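# Carry the ball on its roped ring to the unreachable stand

## Task

Get the ball off its current stand and onto the second stand, which sits in the gap between the benches where no gripper can reach. The ball rests on a ring lying on the first stand's collar, and ropes tie that ring to a metal block on each arm's own bench. At the end the ring must lie on the second stand's collar with the ball on it. If the ring tips over or is yanked, the ball rolls away. The task fails if the ball or the ring ever drops more than slightly below the collar of the lower stand, even while hanging in mid-transfer. Arm bases, in the scene frame in metres, with heading in degrees counter-clockwise from +x: arm1 at x=-0.18 y=+1.40 z=+1.02 facing -89; arm2 at x=-1.19 y=-0.74 z=+0.97 facing +32; arm3 at x=+1.21 y=-0.72 z=+0.99 facing +149. Nothing may be knocked out of the work area or onto the floor. When finished, every arm must release and pull away; a result that stays in place only because a robot holds it does not count.

## Robot and tools

Robots: three identical i2rt Big YAM arms named arm1, arm2 and arm3. Each has six revolute joints, a two-finger gripper and a wrist camera. The hand reaches roughly 1.0 m from the joint 1 axis at full stretch. A loose object may occasionally get nudged by something outside your control.

Frame: one shared scene frame, origin on the floor, +z up. The point called hand is midway between the fingertips; its z axis runs along the fingers and the fingers close along its y axis. Base poses are given in the task.

Tool execute_actions: argument actions is a list holding exactly one action, or empty to just read state and images. The action is an object keyed by arm name; under each arm put joints, an object of named absolute targets (not offsets). Keys and ranges: joint1_rad -2.879 to 2.879 (rotates the arm about its base, positive is counter-clockwise seen from above, 0 unfolds along the base heading); joint2_rad 0 to 3.141 (shoulder, 0 has the upper arm lying back roughly level, increasing lifts it up then forward); joint3_rad 0 to 3.019 (elbow, 0 is fully folded, increasing opens it); joint4_rad -1.692 to 1.57 (hand pitch, positive tilts the fingers up); joint5_rad -1.57 to 1.57 (hand yaw, positive toward the arm's right); joint6_rad -2.094 to 2.094 (hand roll, positive clockwise viewed from behind the hand); gripper_m 0 to 0.093, fingertip gap in metres. Joints are in radians. Done tolerances: ±0.045, ±0.14, ±0.09, ±0.055, ±0.03, ±0.035 rad and ±0.003 m. All named motions start together and may finish at different times; one action runs at most 15 s. Joints move at different speeds, so the hand can sweep a wide path between postures. A joint or arm you omit may still be driving toward an earlier target. Unknown keys or out-of-range numbers reject the whole call with no motion. Optional cameras lists which images to return: arm1_cam_wrist, arm2_cam_wrist, arm3_cam_wrist, cam_low, cam_top, or all; omitted or null gives all, [] gives none. The pictures line lists the returned images in order.

Tool wait: seconds from 0 to 10; nothing new is commanded, the scene keeps running, and it returns the same as an empty action. Tool zoom_image: camera plus region [x0, y0, x1, y1] in pixels of that camera's latest full image, origin top-left, at most 504 by 504. Tool finished_scene: scene number; irreversible, ends the scene after the last command is held and reports success.

Result lines: joint_positions for each arm; joint torques in arm joint order, the drive's total output, nonzero even unloaded, with per-arm offset, scale and noise, so friction can mimic or mask load. joint_status tells how each motion of the last accepted action ended: off_target (stopped short and may still be pushing), contact_stop or time_out (target dropped, joint holds where it stopped), not_followed (a self- and arm-to-arm collision check withheld the arm's targets; a joint command not followed line and usually a cause line appear; the gripper part still runs and withheld targets may be retried on later actions). After time_out a joint may keep pushing toward its target or toward one no more than 0.375, 0.375, 0.113, 0.225, 0.075, 0.3 rad (joints 1 to 6) from where it is; on_its_own lists such uncommanded activity, and held at there means the held target, not the position. To relieve a push, command the joint its reported position. A target very near the current position may produce no motion. A joint bearing load can sag. If a stop is reported, later motion calls in the same reply are skipped.

Heat: sustained pushing or holding heats motors, even while you think. A MOTOR HOT line appears from 85 °C; at 100 °C that arm goes limp and drops, reported as OVER-TEMPERATURE FAULT, with limit_stop_at_motor_heat in its joint_status; resend targets afterwards. Some heat carries into the next scene.

Safety: arms do not stop on contact and can press hard. Two robots pressing hard together fails the task and ends the run; a hard hit may too. The collision check can react too late and ignores fingers, gripper housings and wrist cameras, and no line reports robot-to-robot contact. Arms do not wait for each other. Avoid drops, slips, slams and strong shoves. The robot keeps holding the last command while you are composing a reply, and longer replies mean more elapsed time.

Cameras: wrist cameras are fisheye 616x616, about 95 degrees half-angle, pose derived from joint readings so errors grow. cam_low (near -0.05, -1.19, 0.92) and cam_top (near -0.06, -0.52, 2.34) are fixed room cameras, 504x504 pinhole with radial distortion. Calibration in OpenCV conventions may be off by a couple of degrees and several millimetres.

Each tool is called after "Request:" as name([rows], argument=value, ...), one row to a line, values as JSON.

## Session

Request:
execute_actions(actions=[])

Scene clock: 0.00 s.
Joint torques (N m, as the arm reports them, + toward a larger angle): no reading
arm1.joint_positions: joint1_rad=+0.782 joint2_rad=+0.538 joint3_rad=+1.573 joint4_rad=-1.481 joint5_rad=+0.187 joint6_rad=+0.591 gripper_m=+0.094
arm1.joint_status: not commanded
arm1.hand: x=-0.0906 y=+1.2730 z=+1.6281 quat_wxyz=(-0.517, -0.570, -0.626, +0.126) (m; scene frame)
arm2.joint_positions: joint1_rad=+0.697 joint2_rad=+0.580 joint3_rad=+1.398 joint4_rad=-1.253 joint5_rad=-0.133 joint6_rad=+0.117 gripper_m=+0.094
arm2.joint_status: not commanded
arm2.hand: x=-1.1412 y=-0.5334 z=+1.5412 quat_wxyz=(-0.386, +0.480, -0.686, -0.388) (m; scene frame)
arm3.joint_positions: joint1_rad=-0.700 joint2_rad=+0.570 joint3_rad=+1.374 joint4_rad=-1.150 joint5_rad=+0.013 joint6_rad=+0.696 gripper_m=+0.095
arm3.joint_status: not commanded
arm3.hand: x=+1.1283 y=-0.4912 z=+1.5686 quat_wxyz=(-0.158, +0.464, -0.676, -0.551) (m; scene frame)
pictures: arm1_cam_wrist, arm2_cam_wrist, arm3_cam_wrist, cam_low, cam_top
Images, in order (width x height): arm1_cam_wrist 616x616, arm2_cam_wrist 616x616, arm3_cam_wrist 616x616, cam_low 504x504, cam_top 504x504.

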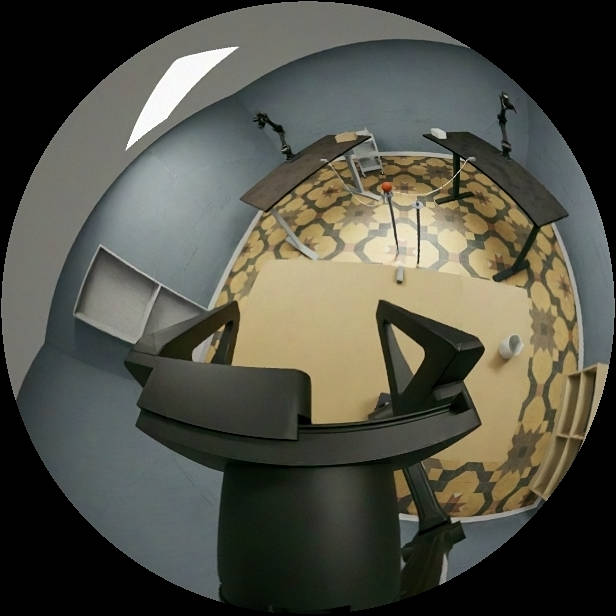

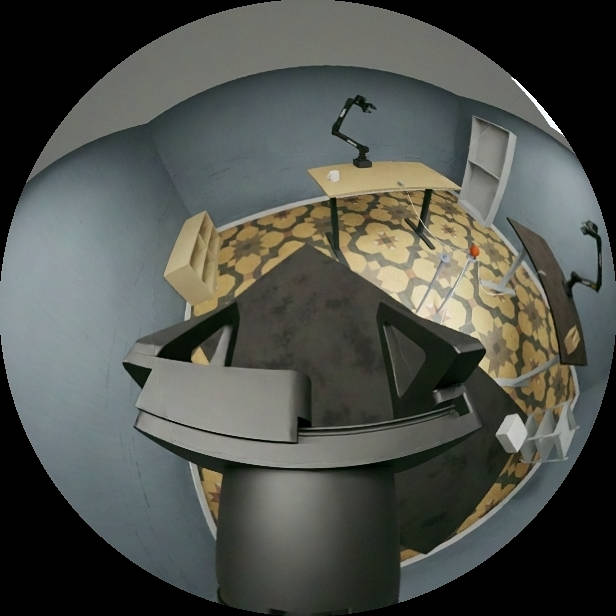

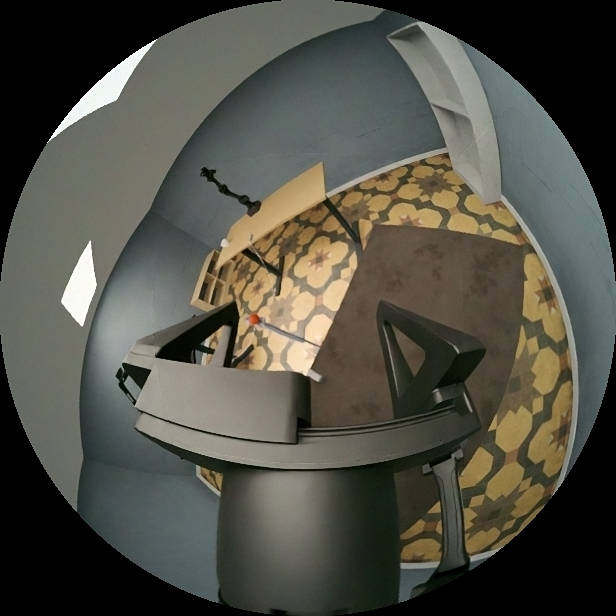

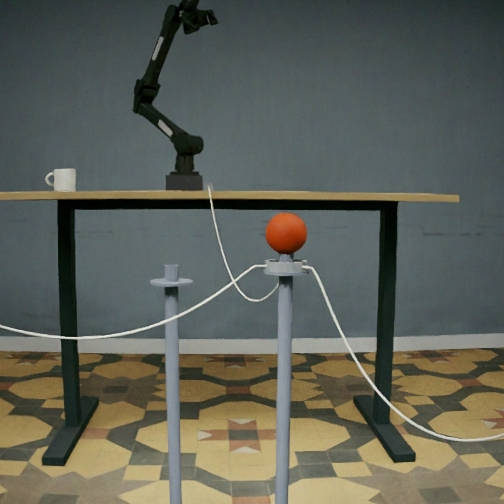

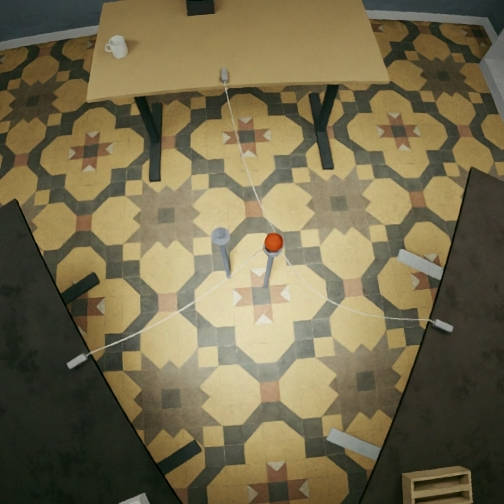

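Request:
execute_actions([
  {"arm1":{"joints":{"joint1_rad":0.108,"joint2_rad":1.7,"joint3_rad":1.5,"joint4_rad":-1.2,"joint5_rad":0,"joint6_rad":0}},"arm2":{"joints":{"joint1_rad":-0.02,"joint2_rad":1.5,"joint3_rad":1.1,"joint4_rad":-0.9,"joint5_rad":0,"joint6_rad":0}},"arm3":{"joints":{"joint1_rad":0,"joint2_rad":1.9,"joint3_rad":1.8,"joint4_rad":-1.4,"joint5_rad":0,"joint6_rad":0}}},
])

Scene clock: 38.53 s.
Joint torques (N m, as the arm reports them, + toward a larger angle): arm1=[ -1.26 -18.86  10.25   1.49  -0.07  -0.15] | arm2=[  2.07 -10.59   8.75   2.36  -0.04  -0.07] | arm3=[ -1.4  -19.69  10.63   0.19  -0.17  -0.17]
arm1.joint_positions: joint1_rad=+0.101 joint2_rad=+1.708 joint3_rad=+1.485 joint4_rad=-1.212 joint5_rad=+0.000 joint6_rad=+0.012 gripper_m=+0.094
arm1.joint_status: all done
arm1.hand: x=-0.1108 y=+0.8579 z=+1.1872 quat_wxyz=(-0.046, -0.666, -0.743, +0.045) (m; scene frame)
arm2.joint_positions: joint1_rad=-0.027 joint2_rad=+1.487 joint3_rad=+1.093 joint4_rad=-0.919 joint5_rad=-0.001 joint6_rad=+0.011 gripper_m=+0.094
arm2.joint_status: all done
arm2.hand: x=-0.7804 y=-0.5087 z=+1.1012 quat_wxyz=(-0.127, +0.253, -0.958, -0.042) (m; scene frame)
arm3.joint_positions: joint1_rad=+0.007 joint2_rad=+1.926 joint3_rad=+1.776 joint4_rad=-1.389 joint5_rad=+0.003 joint6_rad=+0.008 gripper_m=+0.095
arm3.joint_status: all done
arm3.hand: x=+0.6845 y=-0.4117 z=+1.1428 quat_wxyz=(-0.005, +0.964, -0.265, -0.013) (m; scene frame)
pictures: arm1_cam_wrist, arm2_cam_wrist, arm3_cam_wrist, cam_low, cam_top
camera_calibration (this result's frames):
arm1_cam_wrist: T_world_to_cam=[[-0.993931, -0.109979, 0.00221651, -0.017112], [-0.0959165, 0.876353, 0.472022, -1.3136], [-0.0538551, 0.468945, -0.881584, 0.762155], [0, 0, 0, 1]] pos_world=[-0.101958, 0.791883, 1.29199]
arm2_cam_wrist: T_world_to_cam=[[0.49564, -0.868343, -0.0179363, -0.0371942], [-0.811588, -0.470403, 0.346476, -1.24993], [-0.309297, -0.157171, -0.937887, 0.837075], [0, 0, 0, 1]] pos_world=[-0.737087, -0.488703, 1.21749]
arm3_cam_wrist: T_world_to_cam=[[0.504508, 0.863402, -0.00292765, 0.012739], [0.718561, -0.417989, 0.555837, -1.29476], [0.478687, -0.282528, -0.831286, 0.629546], [0, 0, 0, 1]] pos_world=[0.62258, -0.374329, 1.24304]
Images, in order (width x height): arm1_cam_wrist 616x616, arm2_cam_wrist 616x616, arm3_cam_wrist 616x616, cam_low 504x504, cam_top 504x504.

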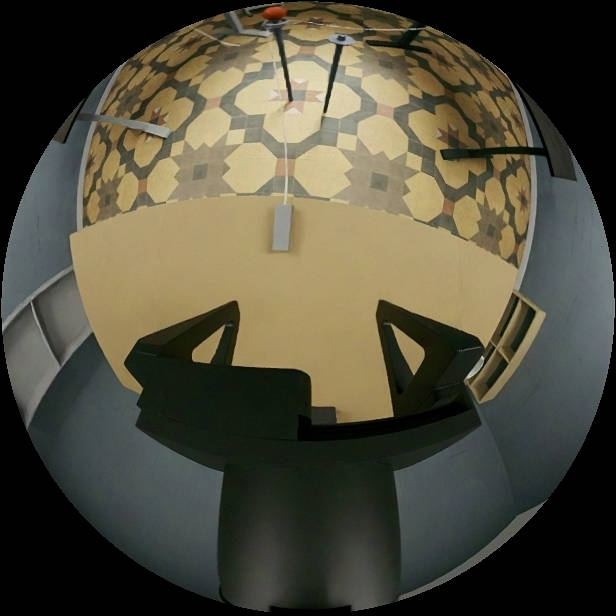

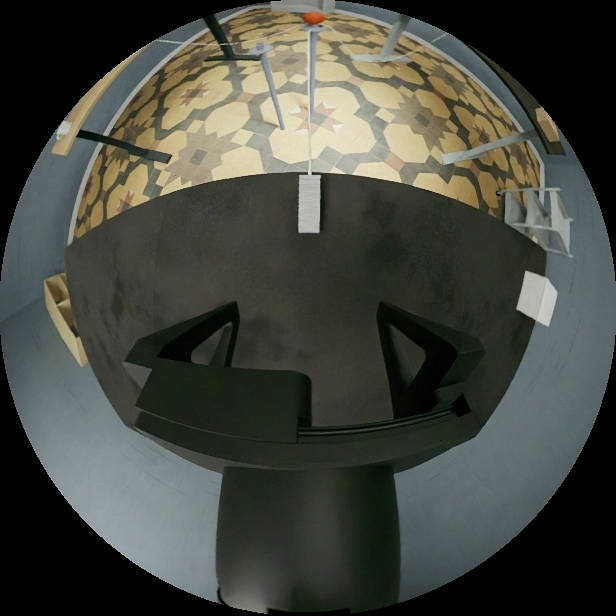

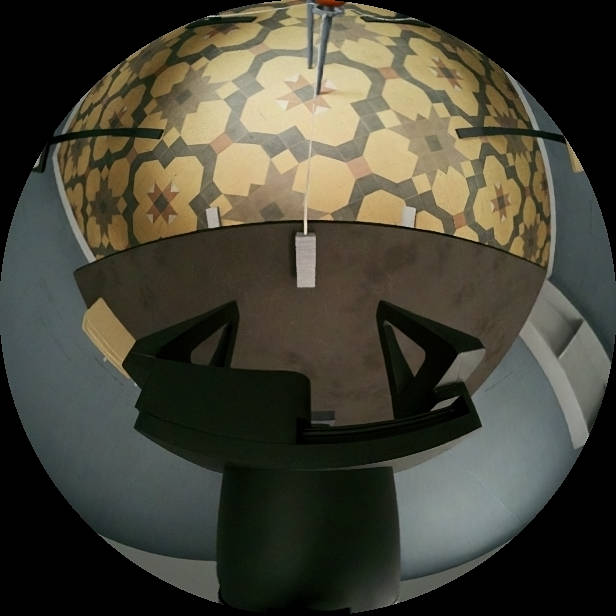

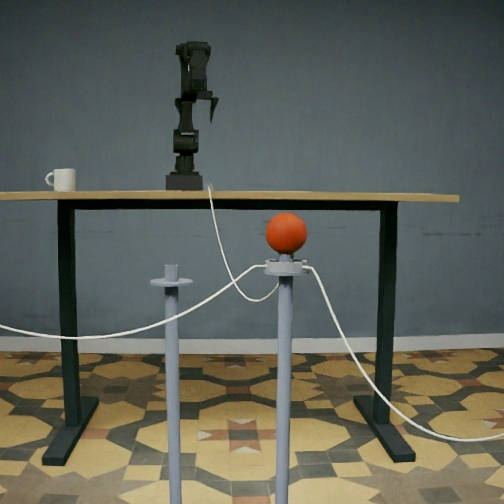

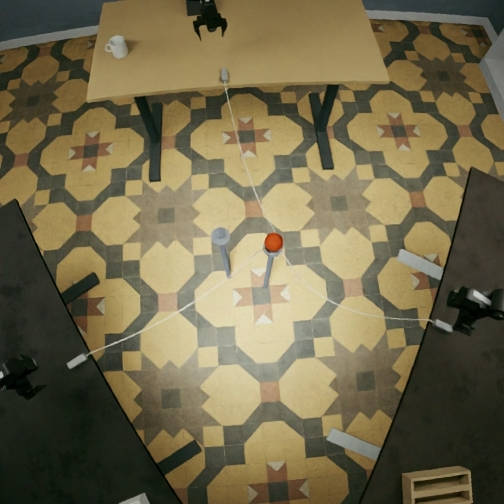

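Request:
execute_actions([
  {"arm1":{"joints":{"joint1_rad":0.16,"joint2_rad":1.97,"joint3_rad":1.485,"joint4_rad":-1.11}},"arm2":{"joints":{"joint1_rad":-0.03,"joint2_rad":1.94,"joint3_rad":1.42,"joint4_rad":-1.08}},"arm3":{"joints":{"joint2_rad":1.95,"joint3_rad":1.45,"joint4_rad":-1.1}}},
], cameras=["arm1_cam_wrist","arm2_cam_wrist","arm3_cam_wrist","cam_low"])

Scene clock: 74.33 s.
Joint torques (N m, as the arm reports them, + toward a larger angle): arm1=[ -2.27 -23.79   9.09   1.11  -0.07  -0.15] | arm2=[  1.31 -16.7   10.04   0.41  -0.03  -0.06] | arm3=[ -1.35 -16.66   8.05   0.94  -0.18  -0.18]
arm1.joint_positions: joint1_rad=+0.165 joint2_rad=+1.999 joint3_rad=+1.467 joint4_rad=-1.123 joint5_rad=+0.000 joint6_rad=+0.011 gripper_m=+0.094
arm1.joint_status: all done
arm1.hand: x=-0.0775 y=+0.8618 z=+1.0262 quat_wxyz=(+0.038, -0.643, -0.765, -0.027) (m; scene frame)
arm2.joint_positions: joint1_rad=-0.027 joint2_rad=+1.948 joint3_rad=+1.381 joint4_rad=-1.066 joint5_rad=-0.001 joint6_rad=+0.011 gripper_m=+0.094
arm2.joint_status: all done
arm2.hand: x=-0.7300 y=-0.4775 z=+0.9793 quat_wxyz=(+0.027, +0.256, -0.966, +0.001) (m; scene frame)
arm3.joint_positions: joint1_rad=+0.007 joint2_rad=+1.955 joint3_rad=+1.443 joint4_rad=-1.113 joint5_rad=+0.003 joint6_rad=+0.008 gripper_m=+0.095
arm3.joint_status: all done
arm3.hand: x=+0.7338 y=-0.4406 z=+1.0071 quat_wxyz=(+0.006, +0.964, -0.265, +0.029) (m; scene frame)
pictures: arm1_cam_wrist, arm2_cam_wrist, arm3_cam_wrist, cam_low
camera_calibration (this result's frames):
arm1_cam_wrist: T_world_to_cam=[[-0.98508, -0.172044, 0.00422462, 0.0688377], [-0.127421, 0.745639, 0.654054, -1.31443], [-0.115676, 0.643757, -0.756436, 0.336394], [0, 0, 0, 1]] pos_world=[-0.0607618, 0.775374, 1.11387]
arm2_cam_wrist: T_world_to_cam=[[0.494592, -0.869003, -0.0145918, -0.0416444], [-0.674376, -0.394303, 0.624293, -1.28772], [-0.548266, -0.29893, -0.781054, 0.347541], [0, 0, 0, 1]] pos_world=[-0.657267, -0.440052, 1.07476]
arm3_cam_wrist: T_world_to_cam=[[0.504663, 0.863312, -0.00281869, 0.012126], [0.673953, -0.391925, 0.626245, -1.29353], [0.53954, -0.317942, -0.779621, 0.372654], [0, 0, 0, 1]] pos_world=[0.664598, -0.398953, 1.10063]
Images, in order (width x height): arm1_cam_wrist 616x616, arm2_cam_wrist 616x616, arm3_cam_wrist 616x616, cam_low 504x504.

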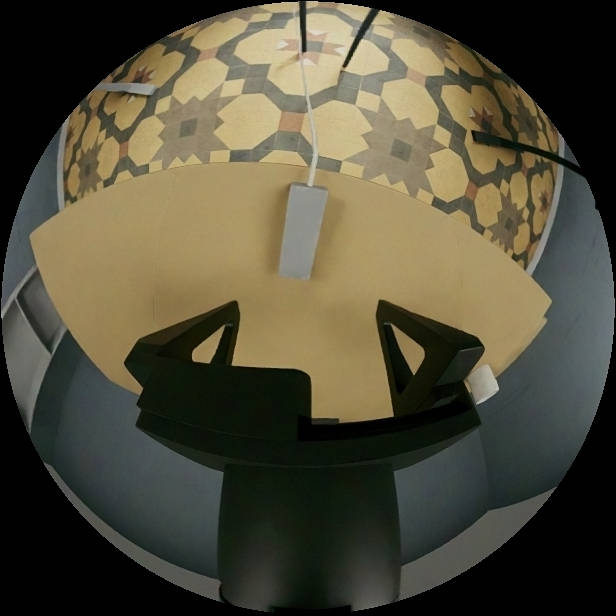

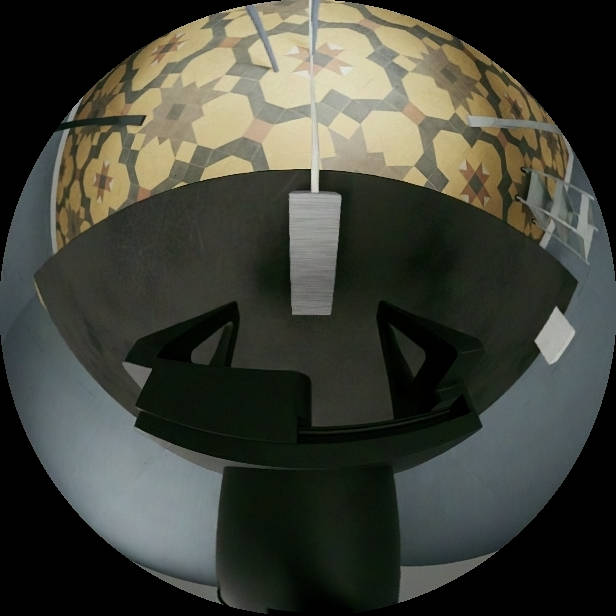

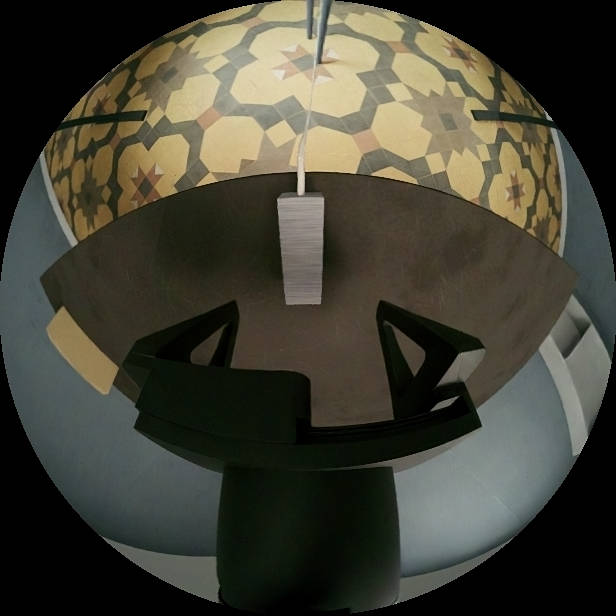

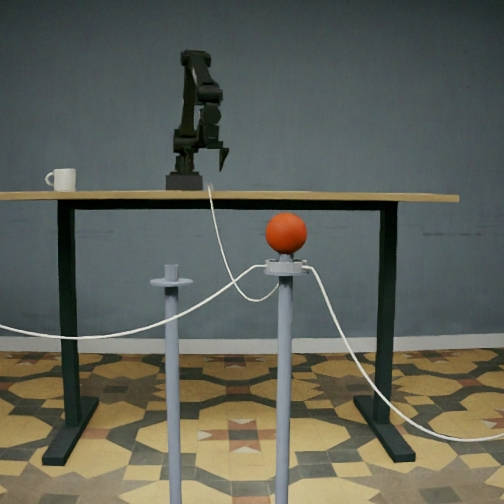

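Request:
execute_actions([
  {"arm1":{"joints":{"joint2_rad":2.11,"joint4_rad":-0.93,"joint6_rad":0.15}},"arm2":{"joints":{"joint1_rad":-0.04,"joint2_rad":2.02,"joint4_rad":-0.94}},"arm3":{"joints":{"joint2_rad":2.06,"joint4_rad":-0.98}}},
], cameras=["arm1_cam_wrist","arm2_cam_wrist","arm3_cam_wrist","cam_low"])

Scene clock: 90.50 s.
Joint torques (N m, as the arm reports them, + toward a larger angle): arm1=[ -2.14 -22.19   8.56   1.32   0.03   0.06] | arm2=[  0.98 -15.68   9.71   1.77  -0.09  -0.06] | arm3=[ -1.14 -15.19   7.37   0.88  -0.17  -0.14]
arm1.joint_positions: joint1_rad=+0.162 joint2_rad=+2.115 joint3_rad=+1.467 joint4_rad=-0.945 joint5_rad=-0.002 joint6_rad=+0.138 gripper_m=+0.094
arm1.joint_status: all done
arm1.hand: x=-0.0747 y=+0.8366 z=+0.9611 quat_wxyz=(+0.014, -0.691, -0.722, -0.007) (m; scene frame)
arm2.joint_positions: joint1_rad=-0.033 joint2_rad=+1.994 joint3_rad=+1.385 joint4_rad=-0.957 joint5_rad=+0.001 joint6_rad=+0.011 gripper_m=+0.094
arm2.joint_status: all done
arm2.hand: x=-0.7088 y=-0.4685 z=+0.9563 quat_wxyz=(-0.006, +0.253, -0.967, -0.008) (m; scene frame)
arm3.joint_positions: joint1_rad=+0.007 joint2_rad=+2.029 joint3_rad=+1.449 joint4_rad=-0.989 joint5_rad=+0.003 joint6_rad=+0.007 gripper_m=+0.095
arm3.joint_status: all done
arm3.hand: x=+0.7132 y=-0.4283 z=+0.9688 quat_wxyz=(-0.001, +0.964, -0.264, +0.001) (m; scene frame)
pictures: arm1_cam_wrist, arm2_cam_wrist, arm3_cam_wrist, cam_low
camera_calibration (this result's frames):
arm1_cam_wrist: T_world_to_cam=[[-0.999028, -0.0437846, 0.0050295, -0.0415565], [-0.0318335, 0.795804, 0.604717, -1.24015], [-0.0304798, 0.603969, -0.796425, 0.381738], [0, 0, 0, 1]] pos_world=[-0.0693591, 0.754538, 1.05417]
arm2_cam_wrist: T_world_to_cam=[[0.490412, -0.871374, -0.0142324, -0.049015], [-0.711885, -0.409965, 0.570218, -1.23773], [-0.502709, -0.26951, -0.82137, 0.428517], [0, 0, 0, 1]] pos_world=[-0.641663, -0.434645, 1.05705]
arm3_cam_wrist: T_world_to_cam=[[0.503574, 0.863947, -0.00289323, 0.0129848], [0.704242, -0.408541, 0.580636, -1.23535], [0.500457, -0.294431, -0.814158, 0.429172], [0, 0, 0, 1]] pos_world=[0.648661, -0.389546, 1.06674]
Images, in order (width x height): arm1_cam_wrist 616x616, arm2_cam_wrist 616x616, arm3_cam_wrist 616x616, cam_low 504x504.

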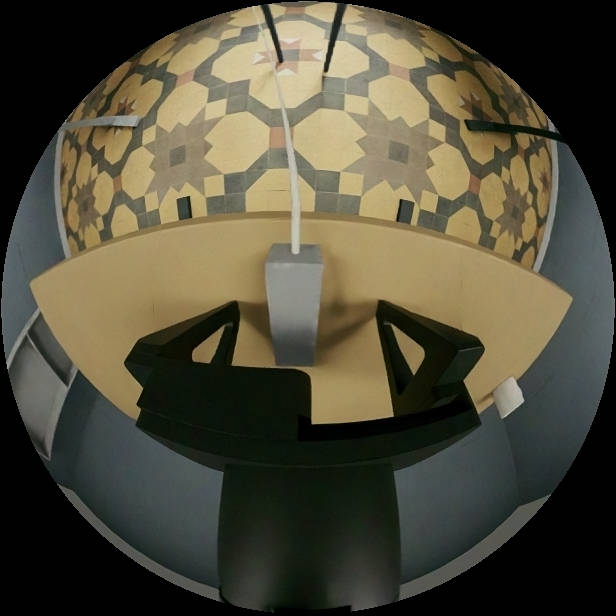

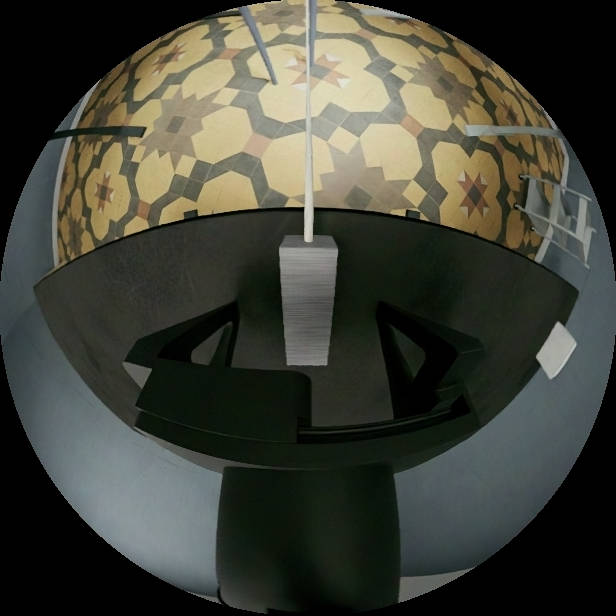

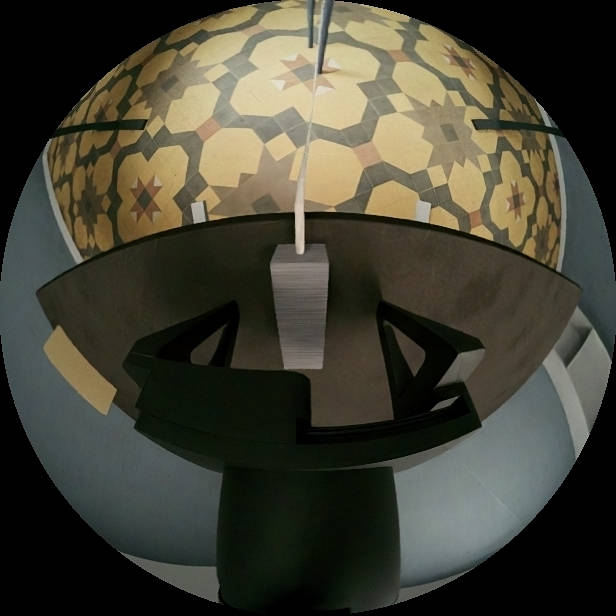

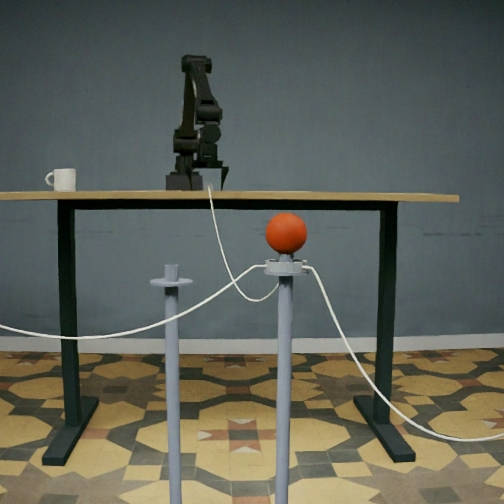

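Request:
execute_actions([
  {"arm1":{"joints":{"joint2_rad":2.13}},"arm2":{"joints":{"joint2_rad":2.06}},"arm3":{"joints":{"joint2_rad":2.10}}},
], cameras=[])

Request:
execute_actions([
  {"arm1":{"joints":{"gripper_m":0}},"arm2":{"joints":{"gripper_m":0}},"arm3":{"joints":{"gripper_m":0}}},
], cameras=["arm1_cam_wrist","arm2_cam_wrist","arm3_cam_wrist"])

Scene clock: 100.17 s.
Joint torques (N m, as the arm reports them, + toward a larger angle): arm1=[ -1.98 -20.39   8.58   1.31   0.03   0.05] | arm2=[  0.88 -13.26   9.52   1.7   -0.1   -0.04] | arm3=[ -1.29 -12.25   7.33   0.9   -0.19  -0.15]
arm1.joint_positions: joint1_rad=+0.162 joint2_rad=+2.115 joint3_rad=+1.467 joint4_rad=-0.945 joint5_rad=-0.002 joint6_rad=+0.138 gripper_m=+0.094
arm1.joint_status: all done
arm1.hand: x=-0.0747 y=+0.8366 z=+0.9611 quat_wxyz=(+0.014, -0.692, -0.722, -0.007) (m; scene frame)
arm2.joint_positions: joint1_rad=-0.033 joint2_rad=+1.998 joint3_rad=+1.388 joint4_rad=-0.957 joint5_rad=+0.001 joint6_rad=+0.011 gripper_m=+0.094
arm2.joint_status: all done
arm2.hand: x=-0.7081 y=-0.4682 z=+0.9549 quat_wxyz=(-0.005, +0.253, -0.967, -0.007) (m; scene frame)
arm3.joint_positions: joint1_rad=+0.007 joint2_rad=+2.031 joint3_rad=+1.449 joint4_rad=-0.989 joint5_rad=+0.003 joint6_rad=+0.007 gripper_m=+0.095
arm3.joint_status: all done
arm3.hand: x=+0.7135 y=-0.4285 z=+0.9677 quat_wxyz=(-0.001, +0.964, -0.264, +0.002) (m; scene frame)
pictures: none
No camera images: the call's "cameras" was empty. Leave "cameras" out to get every camera's image.

Scene clock: 100.90 s.
Joint torques (N m, as the arm reports them, + toward a larger angle): arm1=[ -2.05 -20.51   8.59   1.3    0.     0.04] | arm2=[  1.12 -13.78   8.97   1.59  -0.11  -0.05] | arm3=[ -1.12 -12.37   7.35   0.81  -0.22  -0.17]
arm1.joint_positions: joint1_rad=+0.162 joint2_rad=+2.115 joint3_rad=+1.467 joint4_rad=-0.944 joint5_rad=-0.001 joint6_rad=+0.140 gripper_m=+0.024
arm1.joint_status: gripper_m off_target (ended at +0.024, target +0.000)
arm1.hand: x=-0.0749 y=+0.8365 z=+0.9611 quat_wxyz=(+0.014, -0.692, -0.722, -0.006) (m; scene frame)
arm2.joint_positions: joint1_rad=-0.035 joint2_rad=+2.003 joint3_rad=+1.396 joint4_rad=-0.954 joint5_rad=+0.002 joint6_rad=+0.009 gripper_m=+0.025
arm2.joint_status: gripper_m off_target (ended at +0.025, target +0.000)
arm2.hand: x=-0.7043 y=-0.4674 z=+0.9548 quat_wxyz=(-0.008, +0.253, -0.967, -0.008) (m; scene frame)
arm3.joint_positions: joint1_rad=+0.003 joint2_rad=+2.032 joint3_rad=+1.449 joint4_rad=-0.986 joint5_rad=+0.004 joint6_rad=+0.006 gripper_m=+0.025
arm3.joint_status: gripper_m off_target (ended at +0.025, target +0.000)
arm3.hand: x=+0.7142 y=-0.4260 z=+0.9671 quat_wxyz=(-0.001, +0.964, -0.266, +0.001) (m; scene frame)
pictures: arm1_cam_wrist, arm2_cam_wrist, arm3_cam_wrist
camera_calibration (this result's frames):
arm1_cam_wrist: T_world_to_cam=[[-0.999102, -0.0419141, 0.00616548, -0.0444004], [-0.0296742, 0.796226, 0.604271, -1.23981], [-0.0302366, 0.603545, -0.796755, 0.382499], [0, 0, 0, 1]] pos_world=[-0.0695855, 0.754456, 1.05421]
arm2_cam_wrist: T_world_to_cam=[[0.489738, -0.871777, -0.0127554, -0.0523712], [-0.715103, -0.410007, 0.566147, -1.23161], [-0.498783, -0.268142, -0.824206, 0.435974], [0, 0, 0, 1]] pos_world=[-0.637624, -0.433722, 1.05594]
arm3_cam_wrist: T_world_to_cam=[[0.506866, 0.862022, -0.00211464, 0.00653193], [0.702447, -0.411612, 0.580641, -1.23418], [0.499655, -0.295793, -0.814157, 0.427972], [0, 0, 0, 1]] pos_world=[0.649794, -0.387041, 1.06506]
Images, in order (width x height): arm1_cam_wrist 616x616, arm2_cam_wrist 616x616, arm3_cam_wrist 616x616.

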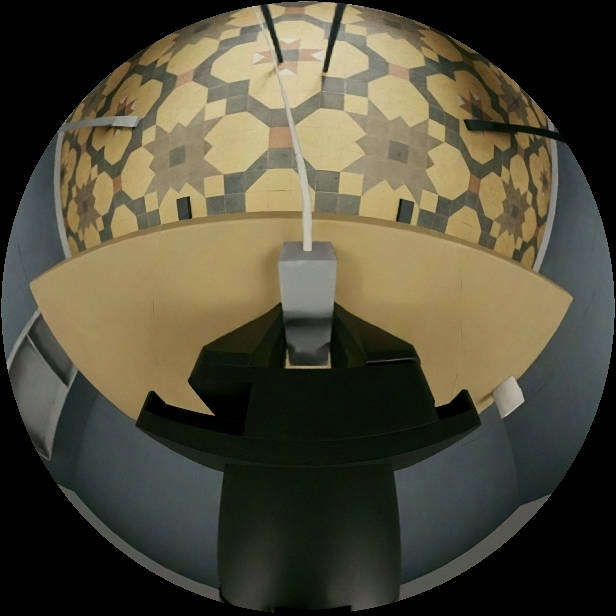

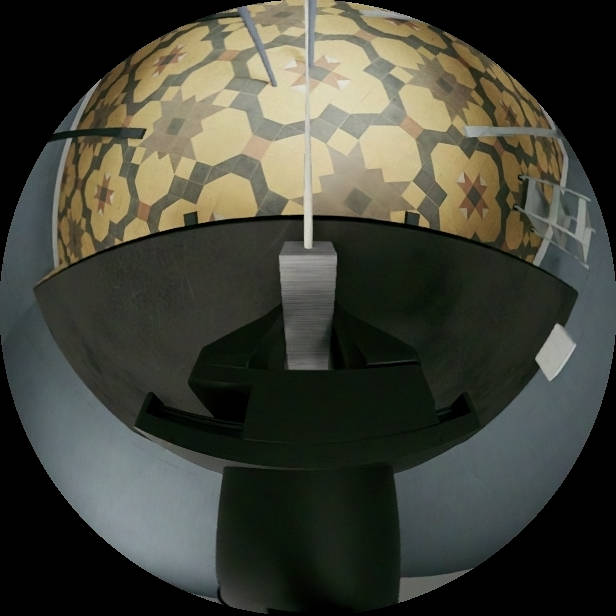

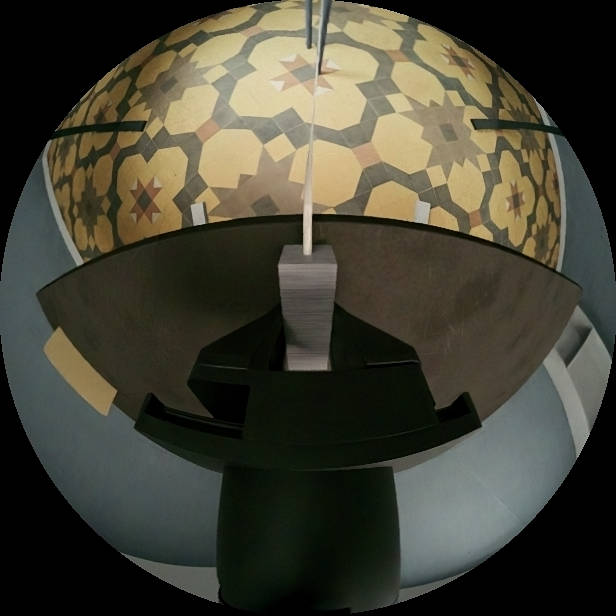

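Request:
execute_actions([
  {"arm1":{"joints":{"joint2_rad":1.75}},"arm2":{"joints":{"joint2_rad":1.65}},"arm3":{"joints":{"joint2_rad":1.68}}},
])

Scene clock: 107.17 s.
Joint torques (N m, as the arm reports them, + toward a larger angle): arm1=[ -2.03 -19.65  10.82   1.97  -0.01   0.04] | arm2=[  1.12 -14.99  10.36   2.26  -0.13  -0.06] | arm3=[ -0.97 -14.94  10.85   1.23  -0.22  -0.14]
arm1.joint_positions: joint1_rad=+0.162 joint2_rad=+1.755 joint3_rad=+1.463 joint4_rad=-0.944 joint5_rad=-0.001 joint6_rad=+0.140 gripper_m=+0.024
arm1.joint_status: all done
arm1.hand: x=-0.0678 y=+0.8064 z=+1.1656 quat_wxyz=(-0.129, -0.682, -0.713, +0.097) (m; scene frame)
arm2.joint_positions: joint1_rad=-0.035 joint2_rad=+1.650 joint3_rad=+1.396 joint4_rad=-0.953 joint5_rad=+0.002 joint6_rad=+0.009 gripper_m=+0.025
arm2.joint_status: all done
arm2.hand: x=-0.6889 y=-0.4614 z=+1.1498 quat_wxyz=(-0.178, +0.247, -0.951, -0.054) (m; scene frame)
arm3.joint_positions: joint1_rad=+0.003 joint2_rad=+1.684 joint3_rad=+1.427 joint4_rad=-0.985 joint5_rad=+0.004 joint6_rad=+0.006 gripper_m=+0.025
arm3.joint_status: all done
arm3.hand: x=+0.7047 y=-0.4202 z=+1.1529 quat_wxyz=(-0.044, +0.951, -0.263, -0.156) (m; scene frame)
pictures: arm1_cam_wrist, arm2_cam_wrist, arm3_cam_wrist, cam_low, cam_top
camera_calibration (this result's frames):
arm1_cam_wrist: T_world_to_cam=[[-0.997809, -0.0509574, -0.0421974, 0.0239079], [-0.0611014, 0.954362, 0.292334, -1.10528], [0.025375, 0.294272, -0.955385, 1.00189], [0, 0, 0, 1]] pos_world=[-0.0691018, 0.761233, 1.28131]
arm2_cam_wrist: T_world_to_cam=[[0.490292, -0.871412, -0.0159679, -0.0479271], [-0.842965, -0.478782, 0.245314, -1.07939], [-0.221414, -0.106815, -0.969312, 1.03829], [0, 0, 0, 1]] pos_world=[-0.656501, -0.447654, 1.27045]
arm3_cam_wrist: T_world_to_cam=[[0.506226, 0.862399, -0.00170328, 0.00690052], [0.825901, -0.484232, 0.288802, -1.11402], [0.248237, -0.147606, -0.957387, 0.990341], [0, 0, 0, 1]] pos_world=[0.67074, -0.399216, 1.26988]
Images, in order (width x height): arm1_cam_wrist 616x616, arm2_cam_wrist 616x616, arm3_cam_wrist 616x616, cam_low 504x504, cam_top 504x504.

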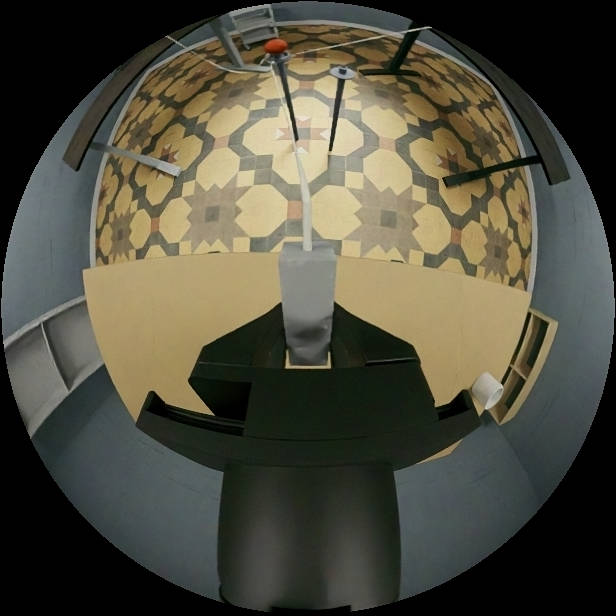

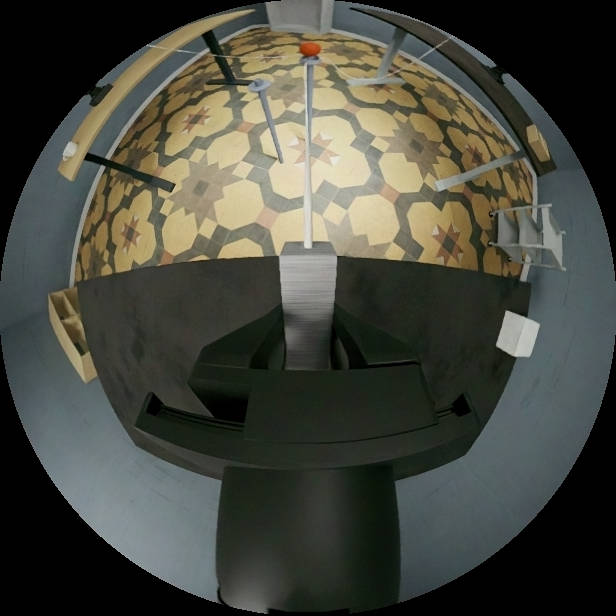

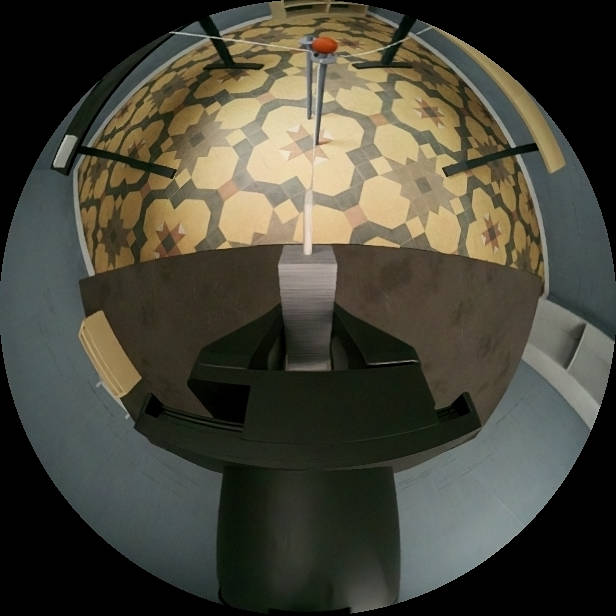

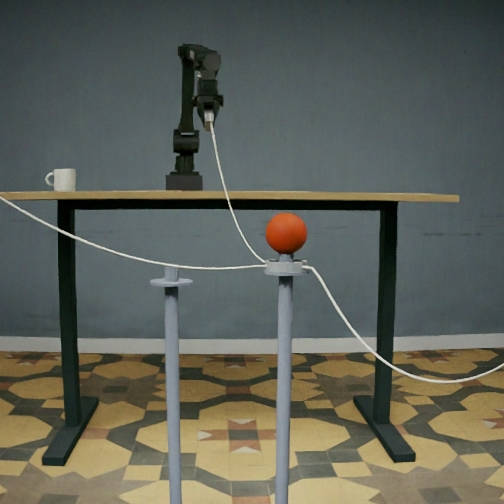

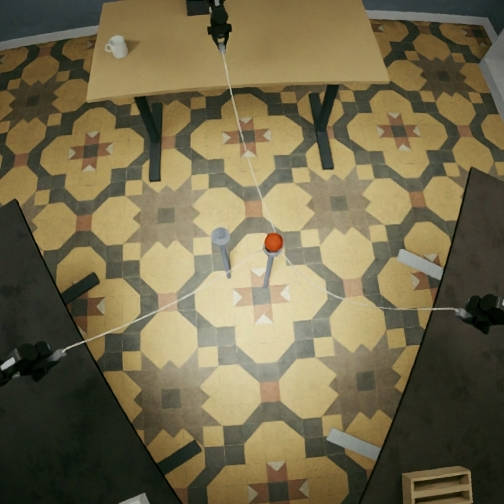

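Request:
execute_actions([
  {"arm1":{"joints":{"joint2_rad":1.38,"joint3_rad":1.1,"joint4_rad":-0.72,"joint6_rad":0}},"arm3":{"joints":{"joint1_rad":-0.04,"joint2_rad":1.29,"joint3_rad":1.11,"joint4_rad":-0.82}},"arm2":{"joints":{"joint2_rad":1.55,"joint3_rad":1.3,"joint4_rad":-0.8}}},
], cameras=["cam_low","cam_top","arm2_cam_wrist"])

Scene clock: 147.53 s.
Joint torques (N m, as the arm reports them, + toward a larger angle): arm1=[ -1.96 -15.85   9.94   2.19  -0.02  -0.16] | arm2=[  0.92 -15.33   8.9    2.93  -0.13  -0.04] | arm3=[-0.85 -9.    9.77  2.24 -0.18 -0.16]
arm1.joint_positions: joint1_rad=+0.162 joint2_rad=+1.405 joint3_rad=+1.094 joint4_rad=-0.734 joint5_rad=-0.001 joint6_rad=+0.011 gripper_m=+0.024
arm1.joint_status: all done
arm1.hand: x=-0.0839 y=+0.8956 z=+1.2040 quat_wxyz=(-0.195, -0.622, -0.740, +0.165) (m; scene frame)
arm2.joint_positions: joint1_rad=-0.035 joint2_rad=+1.574 joint3_rad=+1.297 joint4_rad=-0.826 joint5_rad=+0.002 joint6_rad=+0.009 gripper_m=+0.025
arm2.joint_status: all done
arm2.hand: x=-0.6952 y=-0.4651 z=+1.1583 quat_wxyz=(-0.228, +0.244, -0.940, -0.067) (m; scene frame)
arm3.joint_positions: joint1_rad=-0.039 joint2_rad=+1.284 joint3_rad=+1.106 joint4_rad=-0.843 joint5_rad=+0.004 joint6_rad=+0.006 gripper_m=+0.025
arm3.joint_status: all done
arm3.hand: x=+0.7984 y=-0.4518 z=+1.2198 quat_wxyz=(-0.077, +0.923, -0.276, -0.259) (m; scene frame)
pictures: arm2_cam_wrist, cam_low, cam_top
camera_calibration (this result's frames):
arm2_cam_wrist: T_world_to_cam=[[0.490642, -0.871198, -0.0168545, -0.0465918], [-0.861254, -0.487798, 0.142461, -0.9864], [-0.132333, -0.0553813, -0.989657, 1.15418], [0, 0, 0, 1]] pos_world=[-0.673945, -0.457834, 1.28198]
Images, in order (width x height): arm2_cam_wrist 616x616, cam_low 504x504, cam_top 504x504.

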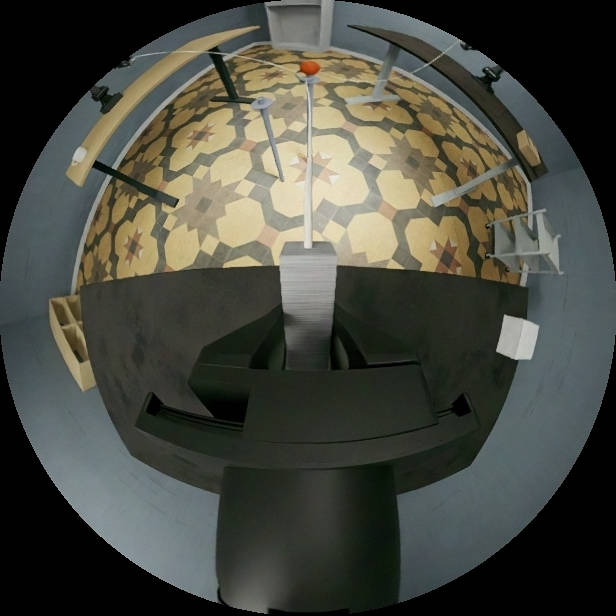

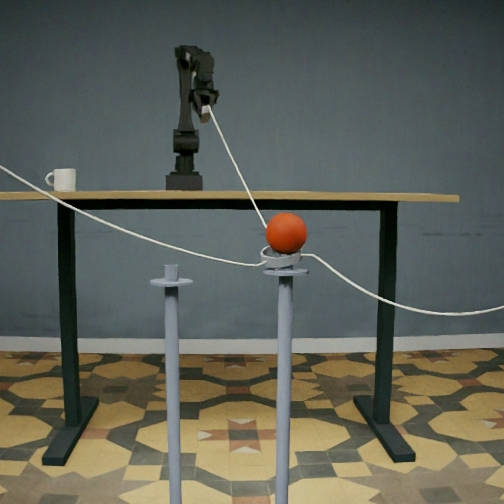

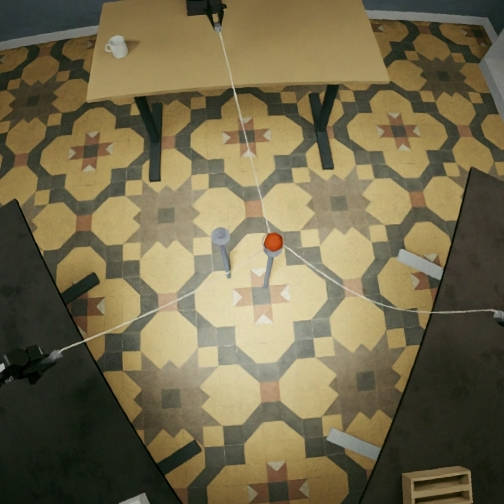

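Request:
execute_actions([
  {"arm1":{"joints":{"joint2_rad":1.45}},"arm3":{"joints":{"joint2_rad":1.17,"joint3_rad":1.05}},"arm2":{"joints":{"joint2_rad":1.48}}},
], cameras=["cam_low","cam_top"])

Scene clock: 157.47 s.
Joint torques (N m, as the arm reports them, + toward a larger angle): arm1=[ -1.93 -15.05   9.72   2.08  -0.02  -0.15] | arm2=[  1.01 -14.12   9.46   3.02  -0.13  -0.05] | arm3=[-0.88 -8.59 11.    2.05 -0.19 -0.13]
arm1.joint_positions: joint1_rad=+0.162 joint2_rad=+1.460 joint3_rad=+1.093 joint4_rad=-0.734 joint5_rad=-0.001 joint6_rad=+0.011 gripper_m=+0.024
arm1.joint_status: all done
arm1.hand: x=-0.0838 y=+0.8939 z=+1.1769 quat_wxyz=(-0.175, -0.626, -0.745, +0.148) (m; scene frame)
arm2.joint_positions: joint1_rad=-0.035 joint2_rad=+1.499 joint3_rad=+1.295 joint4_rad=-0.823 joint5_rad=+0.002 joint6_rad=+0.009 gripper_m=+0.025
arm2.joint_status: all done
arm2.hand: x=-0.7002 y=-0.4685 z=+1.1982 quat_wxyz=(-0.263, +0.241, -0.931, -0.077) (m; scene frame)
arm3.joint_positions: joint1_rad=-0.039 joint2_rad=+1.181 joint3_rad=+1.033 joint4_rad=-0.839 joint5_rad=+0.004 joint6_rad=+0.006 gripper_m=+0.025
arm3.joint_status: all done
arm3.hand: x=+0.8238 y=-0.4683 z=+1.2295 quat_wxyz=(-0.082, +0.918, -0.275, -0.274) (m; scene frame)
pictures: cam_low, cam_top
Images, in order (width x height): cam_low 504x504, cam_top 504x504.

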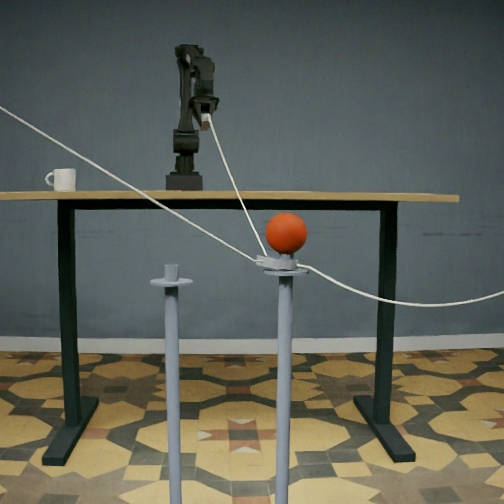

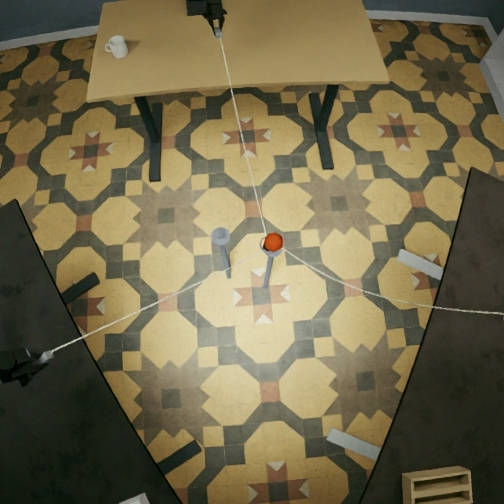

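Request:
execute_actions([
  {"arm3":{"joints":{"joint2_rad":0.98,"joint3_rad":0.91,"joint4_rad":-0.86}}},
], cameras=["cam_low","cam_top"])

Scene clock: 164.63 s.
Joint torques (N m, as the arm reports them, + toward a larger angle): arm1=[ -1.97 -14.97   9.73   2.11  -0.02  -0.15] | arm2=[  1.07 -14.02   9.33   3.01  -0.12  -0.03] | arm3=[-0.82 -5.33 10.86  1.45 -0.2  -0.15]
arm1.joint_positions: joint1_rad=+0.162 joint2_rad=+1.460 joint3_rad=+1.093 joint4_rad=-0.734 joint5_rad=-0.001 joint6_rad=+0.011 gripper_m=+0.024
arm1.joint_status: not commanded
arm1.hand: x=-0.0838 y=+0.8939 z=+1.1769 quat_wxyz=(-0.175, -0.626, -0.745, +0.148) (m; scene frame)
arm2.joint_positions: joint1_rad=-0.035 joint2_rad=+1.499 joint3_rad=+1.295 joint4_rad=-0.823 joint5_rad=+0.002 joint6_rad=+0.009 gripper_m=+0.025
arm2.joint_status: not commanded
arm2.hand: x=-0.7002 y=-0.4685 z=+1.1982 quat_wxyz=(-0.263, +0.241, -0.931, -0.077) (m; scene frame)
arm3.joint_positions: joint1_rad=-0.039 joint2_rad=+0.982 joint3_rad=+0.896 joint4_rad=-0.859 joint5_rad=+0.004 joint6_rad=+0.006 gripper_m=+0.025
arm3.joint_status: all done
arm3.hand: x=+0.8754 y=-0.5016 z=+1.2356 quat_wxyz=(-0.087, +0.912, -0.273, -0.293) (m; scene frame)
pictures: cam_low, cam_top
Images, in order (width x height): cam_low 504x504, cam_top 504x504.

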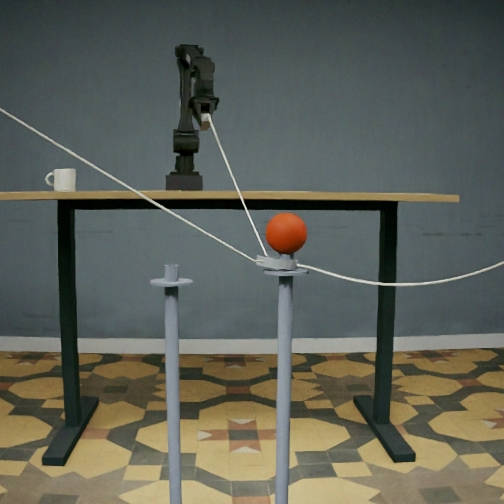

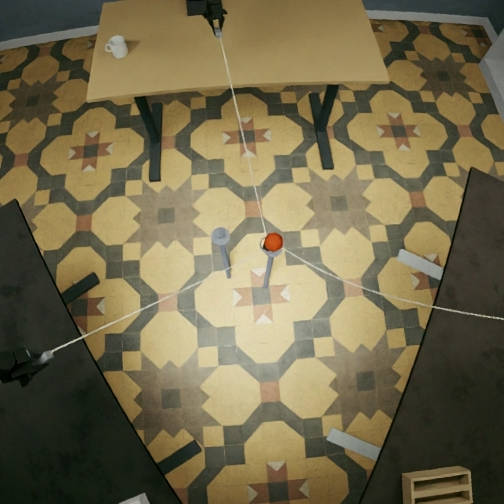

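Still ~5 cm slack.

Request:
execute_actions([
  {"arm3":{"joints":{"joint2_rad":0.84,"joint3_rad":0.86,"joint4_rad":-0.93}}},
], cameras=["cam_low"])

Scene clock: 168.73 s.
Joint torques (N m, as the arm reports them, + toward a larger angle): arm1=[ -1.9  -14.89   9.73   2.11  -0.01  -0.15] | arm2=[  1.12 -13.97   9.31   2.94  -0.12  -0.05] | arm3=[-0.68 -3.26 11.03  1.36 -0.2  -0.15]
arm1.joint_positions: joint1_rad=+0.162 joint2_rad=+1.460 joint3_rad=+1.093 joint4_rad=-0.734 joint5_rad=-0.001 joint6_rad=+0.011 gripper_m=+0.024
arm1.joint_status: not commanded
arm1.hand: x=-0.0838 y=+0.8939 z=+1.1769 quat_wxyz=(-0.175, -0.626, -0.745, +0.148) (m; scene frame)
arm2.joint_positions: joint1_rad=-0.035 joint2_rad=+1.499 joint3_rad=+1.295 joint4_rad=-0.823 joint5_rad=+0.002 joint6_rad=+0.009 gripper_m=+0.025
arm2.joint_status: not commanded
arm2.hand: x=-0.7002 y=-0.4685 z=+1.1982 quat_wxyz=(-0.263, +0.241, -0.931, -0.077) (m; scene frame)
arm3.joint_positions: joint1_rad=-0.039 joint2_rad=+0.839 joint3_rad=+0.844 joint4_rad=-0.926 joint5_rad=+0.004 joint6_rad=+0.006 gripper_m=+0.025
arm3.joint_status: all done
arm3.hand: x=+0.9111 y=-0.5247 z=+1.2483 quat_wxyz=(-0.090, +0.909, -0.272, -0.304) (m; scene frame)
pictures: cam_low
Images, in order (width x height): cam_low 504x504.

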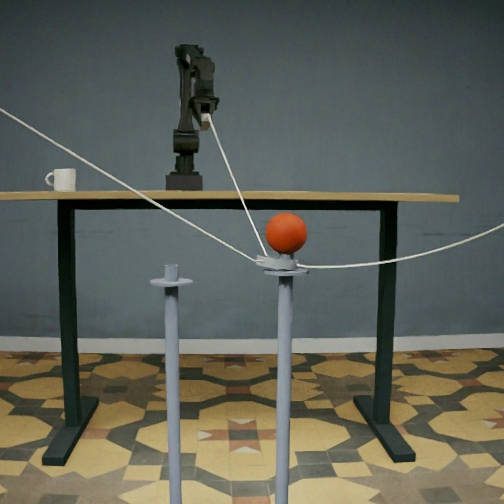

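Request:
execute_actions([
  {"arm3":{"joints":{"joint2_rad":0.72}}},
], cameras=["cam_low","cam_top"])

Scene clock: 173.17 s.
Joint torques (N m, as the arm reports them, + toward a larger angle): arm1=[ -1.93 -14.89   9.74   2.14  -0.02  -0.15] | arm2=[  0.75 -13.27   9.4    2.9   -0.12  -0.06] | arm3=[-0.82 -2.34 11.14  1.5  -0.18 -0.16]
arm1.joint_positions: joint1_rad=+0.162 joint2_rad=+1.460 joint3_rad=+1.093 joint4_rad=-0.734 joint5_rad=-0.001 joint6_rad=+0.011 gripper_m=+0.024
arm1.joint_status: not commanded
arm1.hand: x=-0.0838 y=+0.8939 z=+1.1769 quat_wxyz=(-0.175, -0.626, -0.745, +0.148) (m; scene frame)
arm2.joint_positions: joint1_rad=-0.035 joint2_rad=+1.499 joint3_rad=+1.295 joint4_rad=-0.823 joint5_rad=+0.002 joint6_rad=+0.009 gripper_m=+0.025
arm2.joint_status: not commanded
arm2.hand: x=-0.7002 y=-0.4685 z=+1.1982 quat_wxyz=(-0.263, +0.241, -0.931, -0.077) (m; scene frame)
arm3.joint_positions: joint1_rad=-0.039 joint2_rad=+0.724 joint3_rad=+0.844 joint4_rad=-0.926 joint5_rad=+0.004 joint6_rad=+0.006 gripper_m=+0.025
arm3.joint_status: all done
arm3.hand: x=+0.9256 y=-0.5341 z=+1.2852 quat_wxyz=(-0.105, +0.890, -0.266, -0.356) (m; scene frame)
pictures: cam_low, cam_top
Images, in order (width x height): cam_low 504x504, cam_top 504x504.

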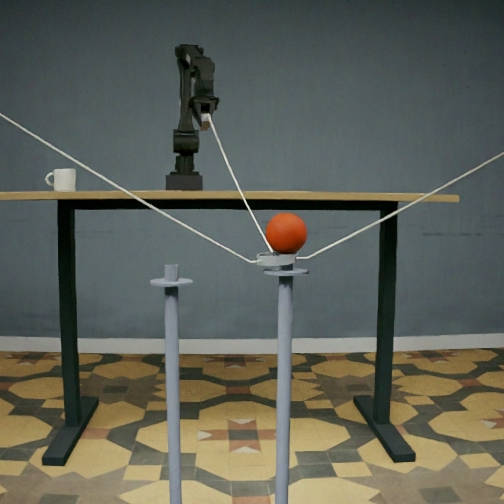

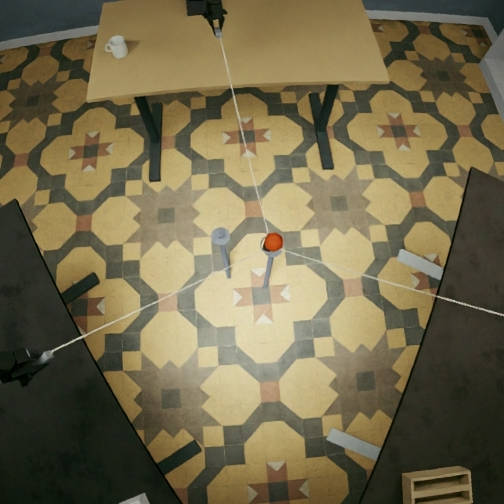

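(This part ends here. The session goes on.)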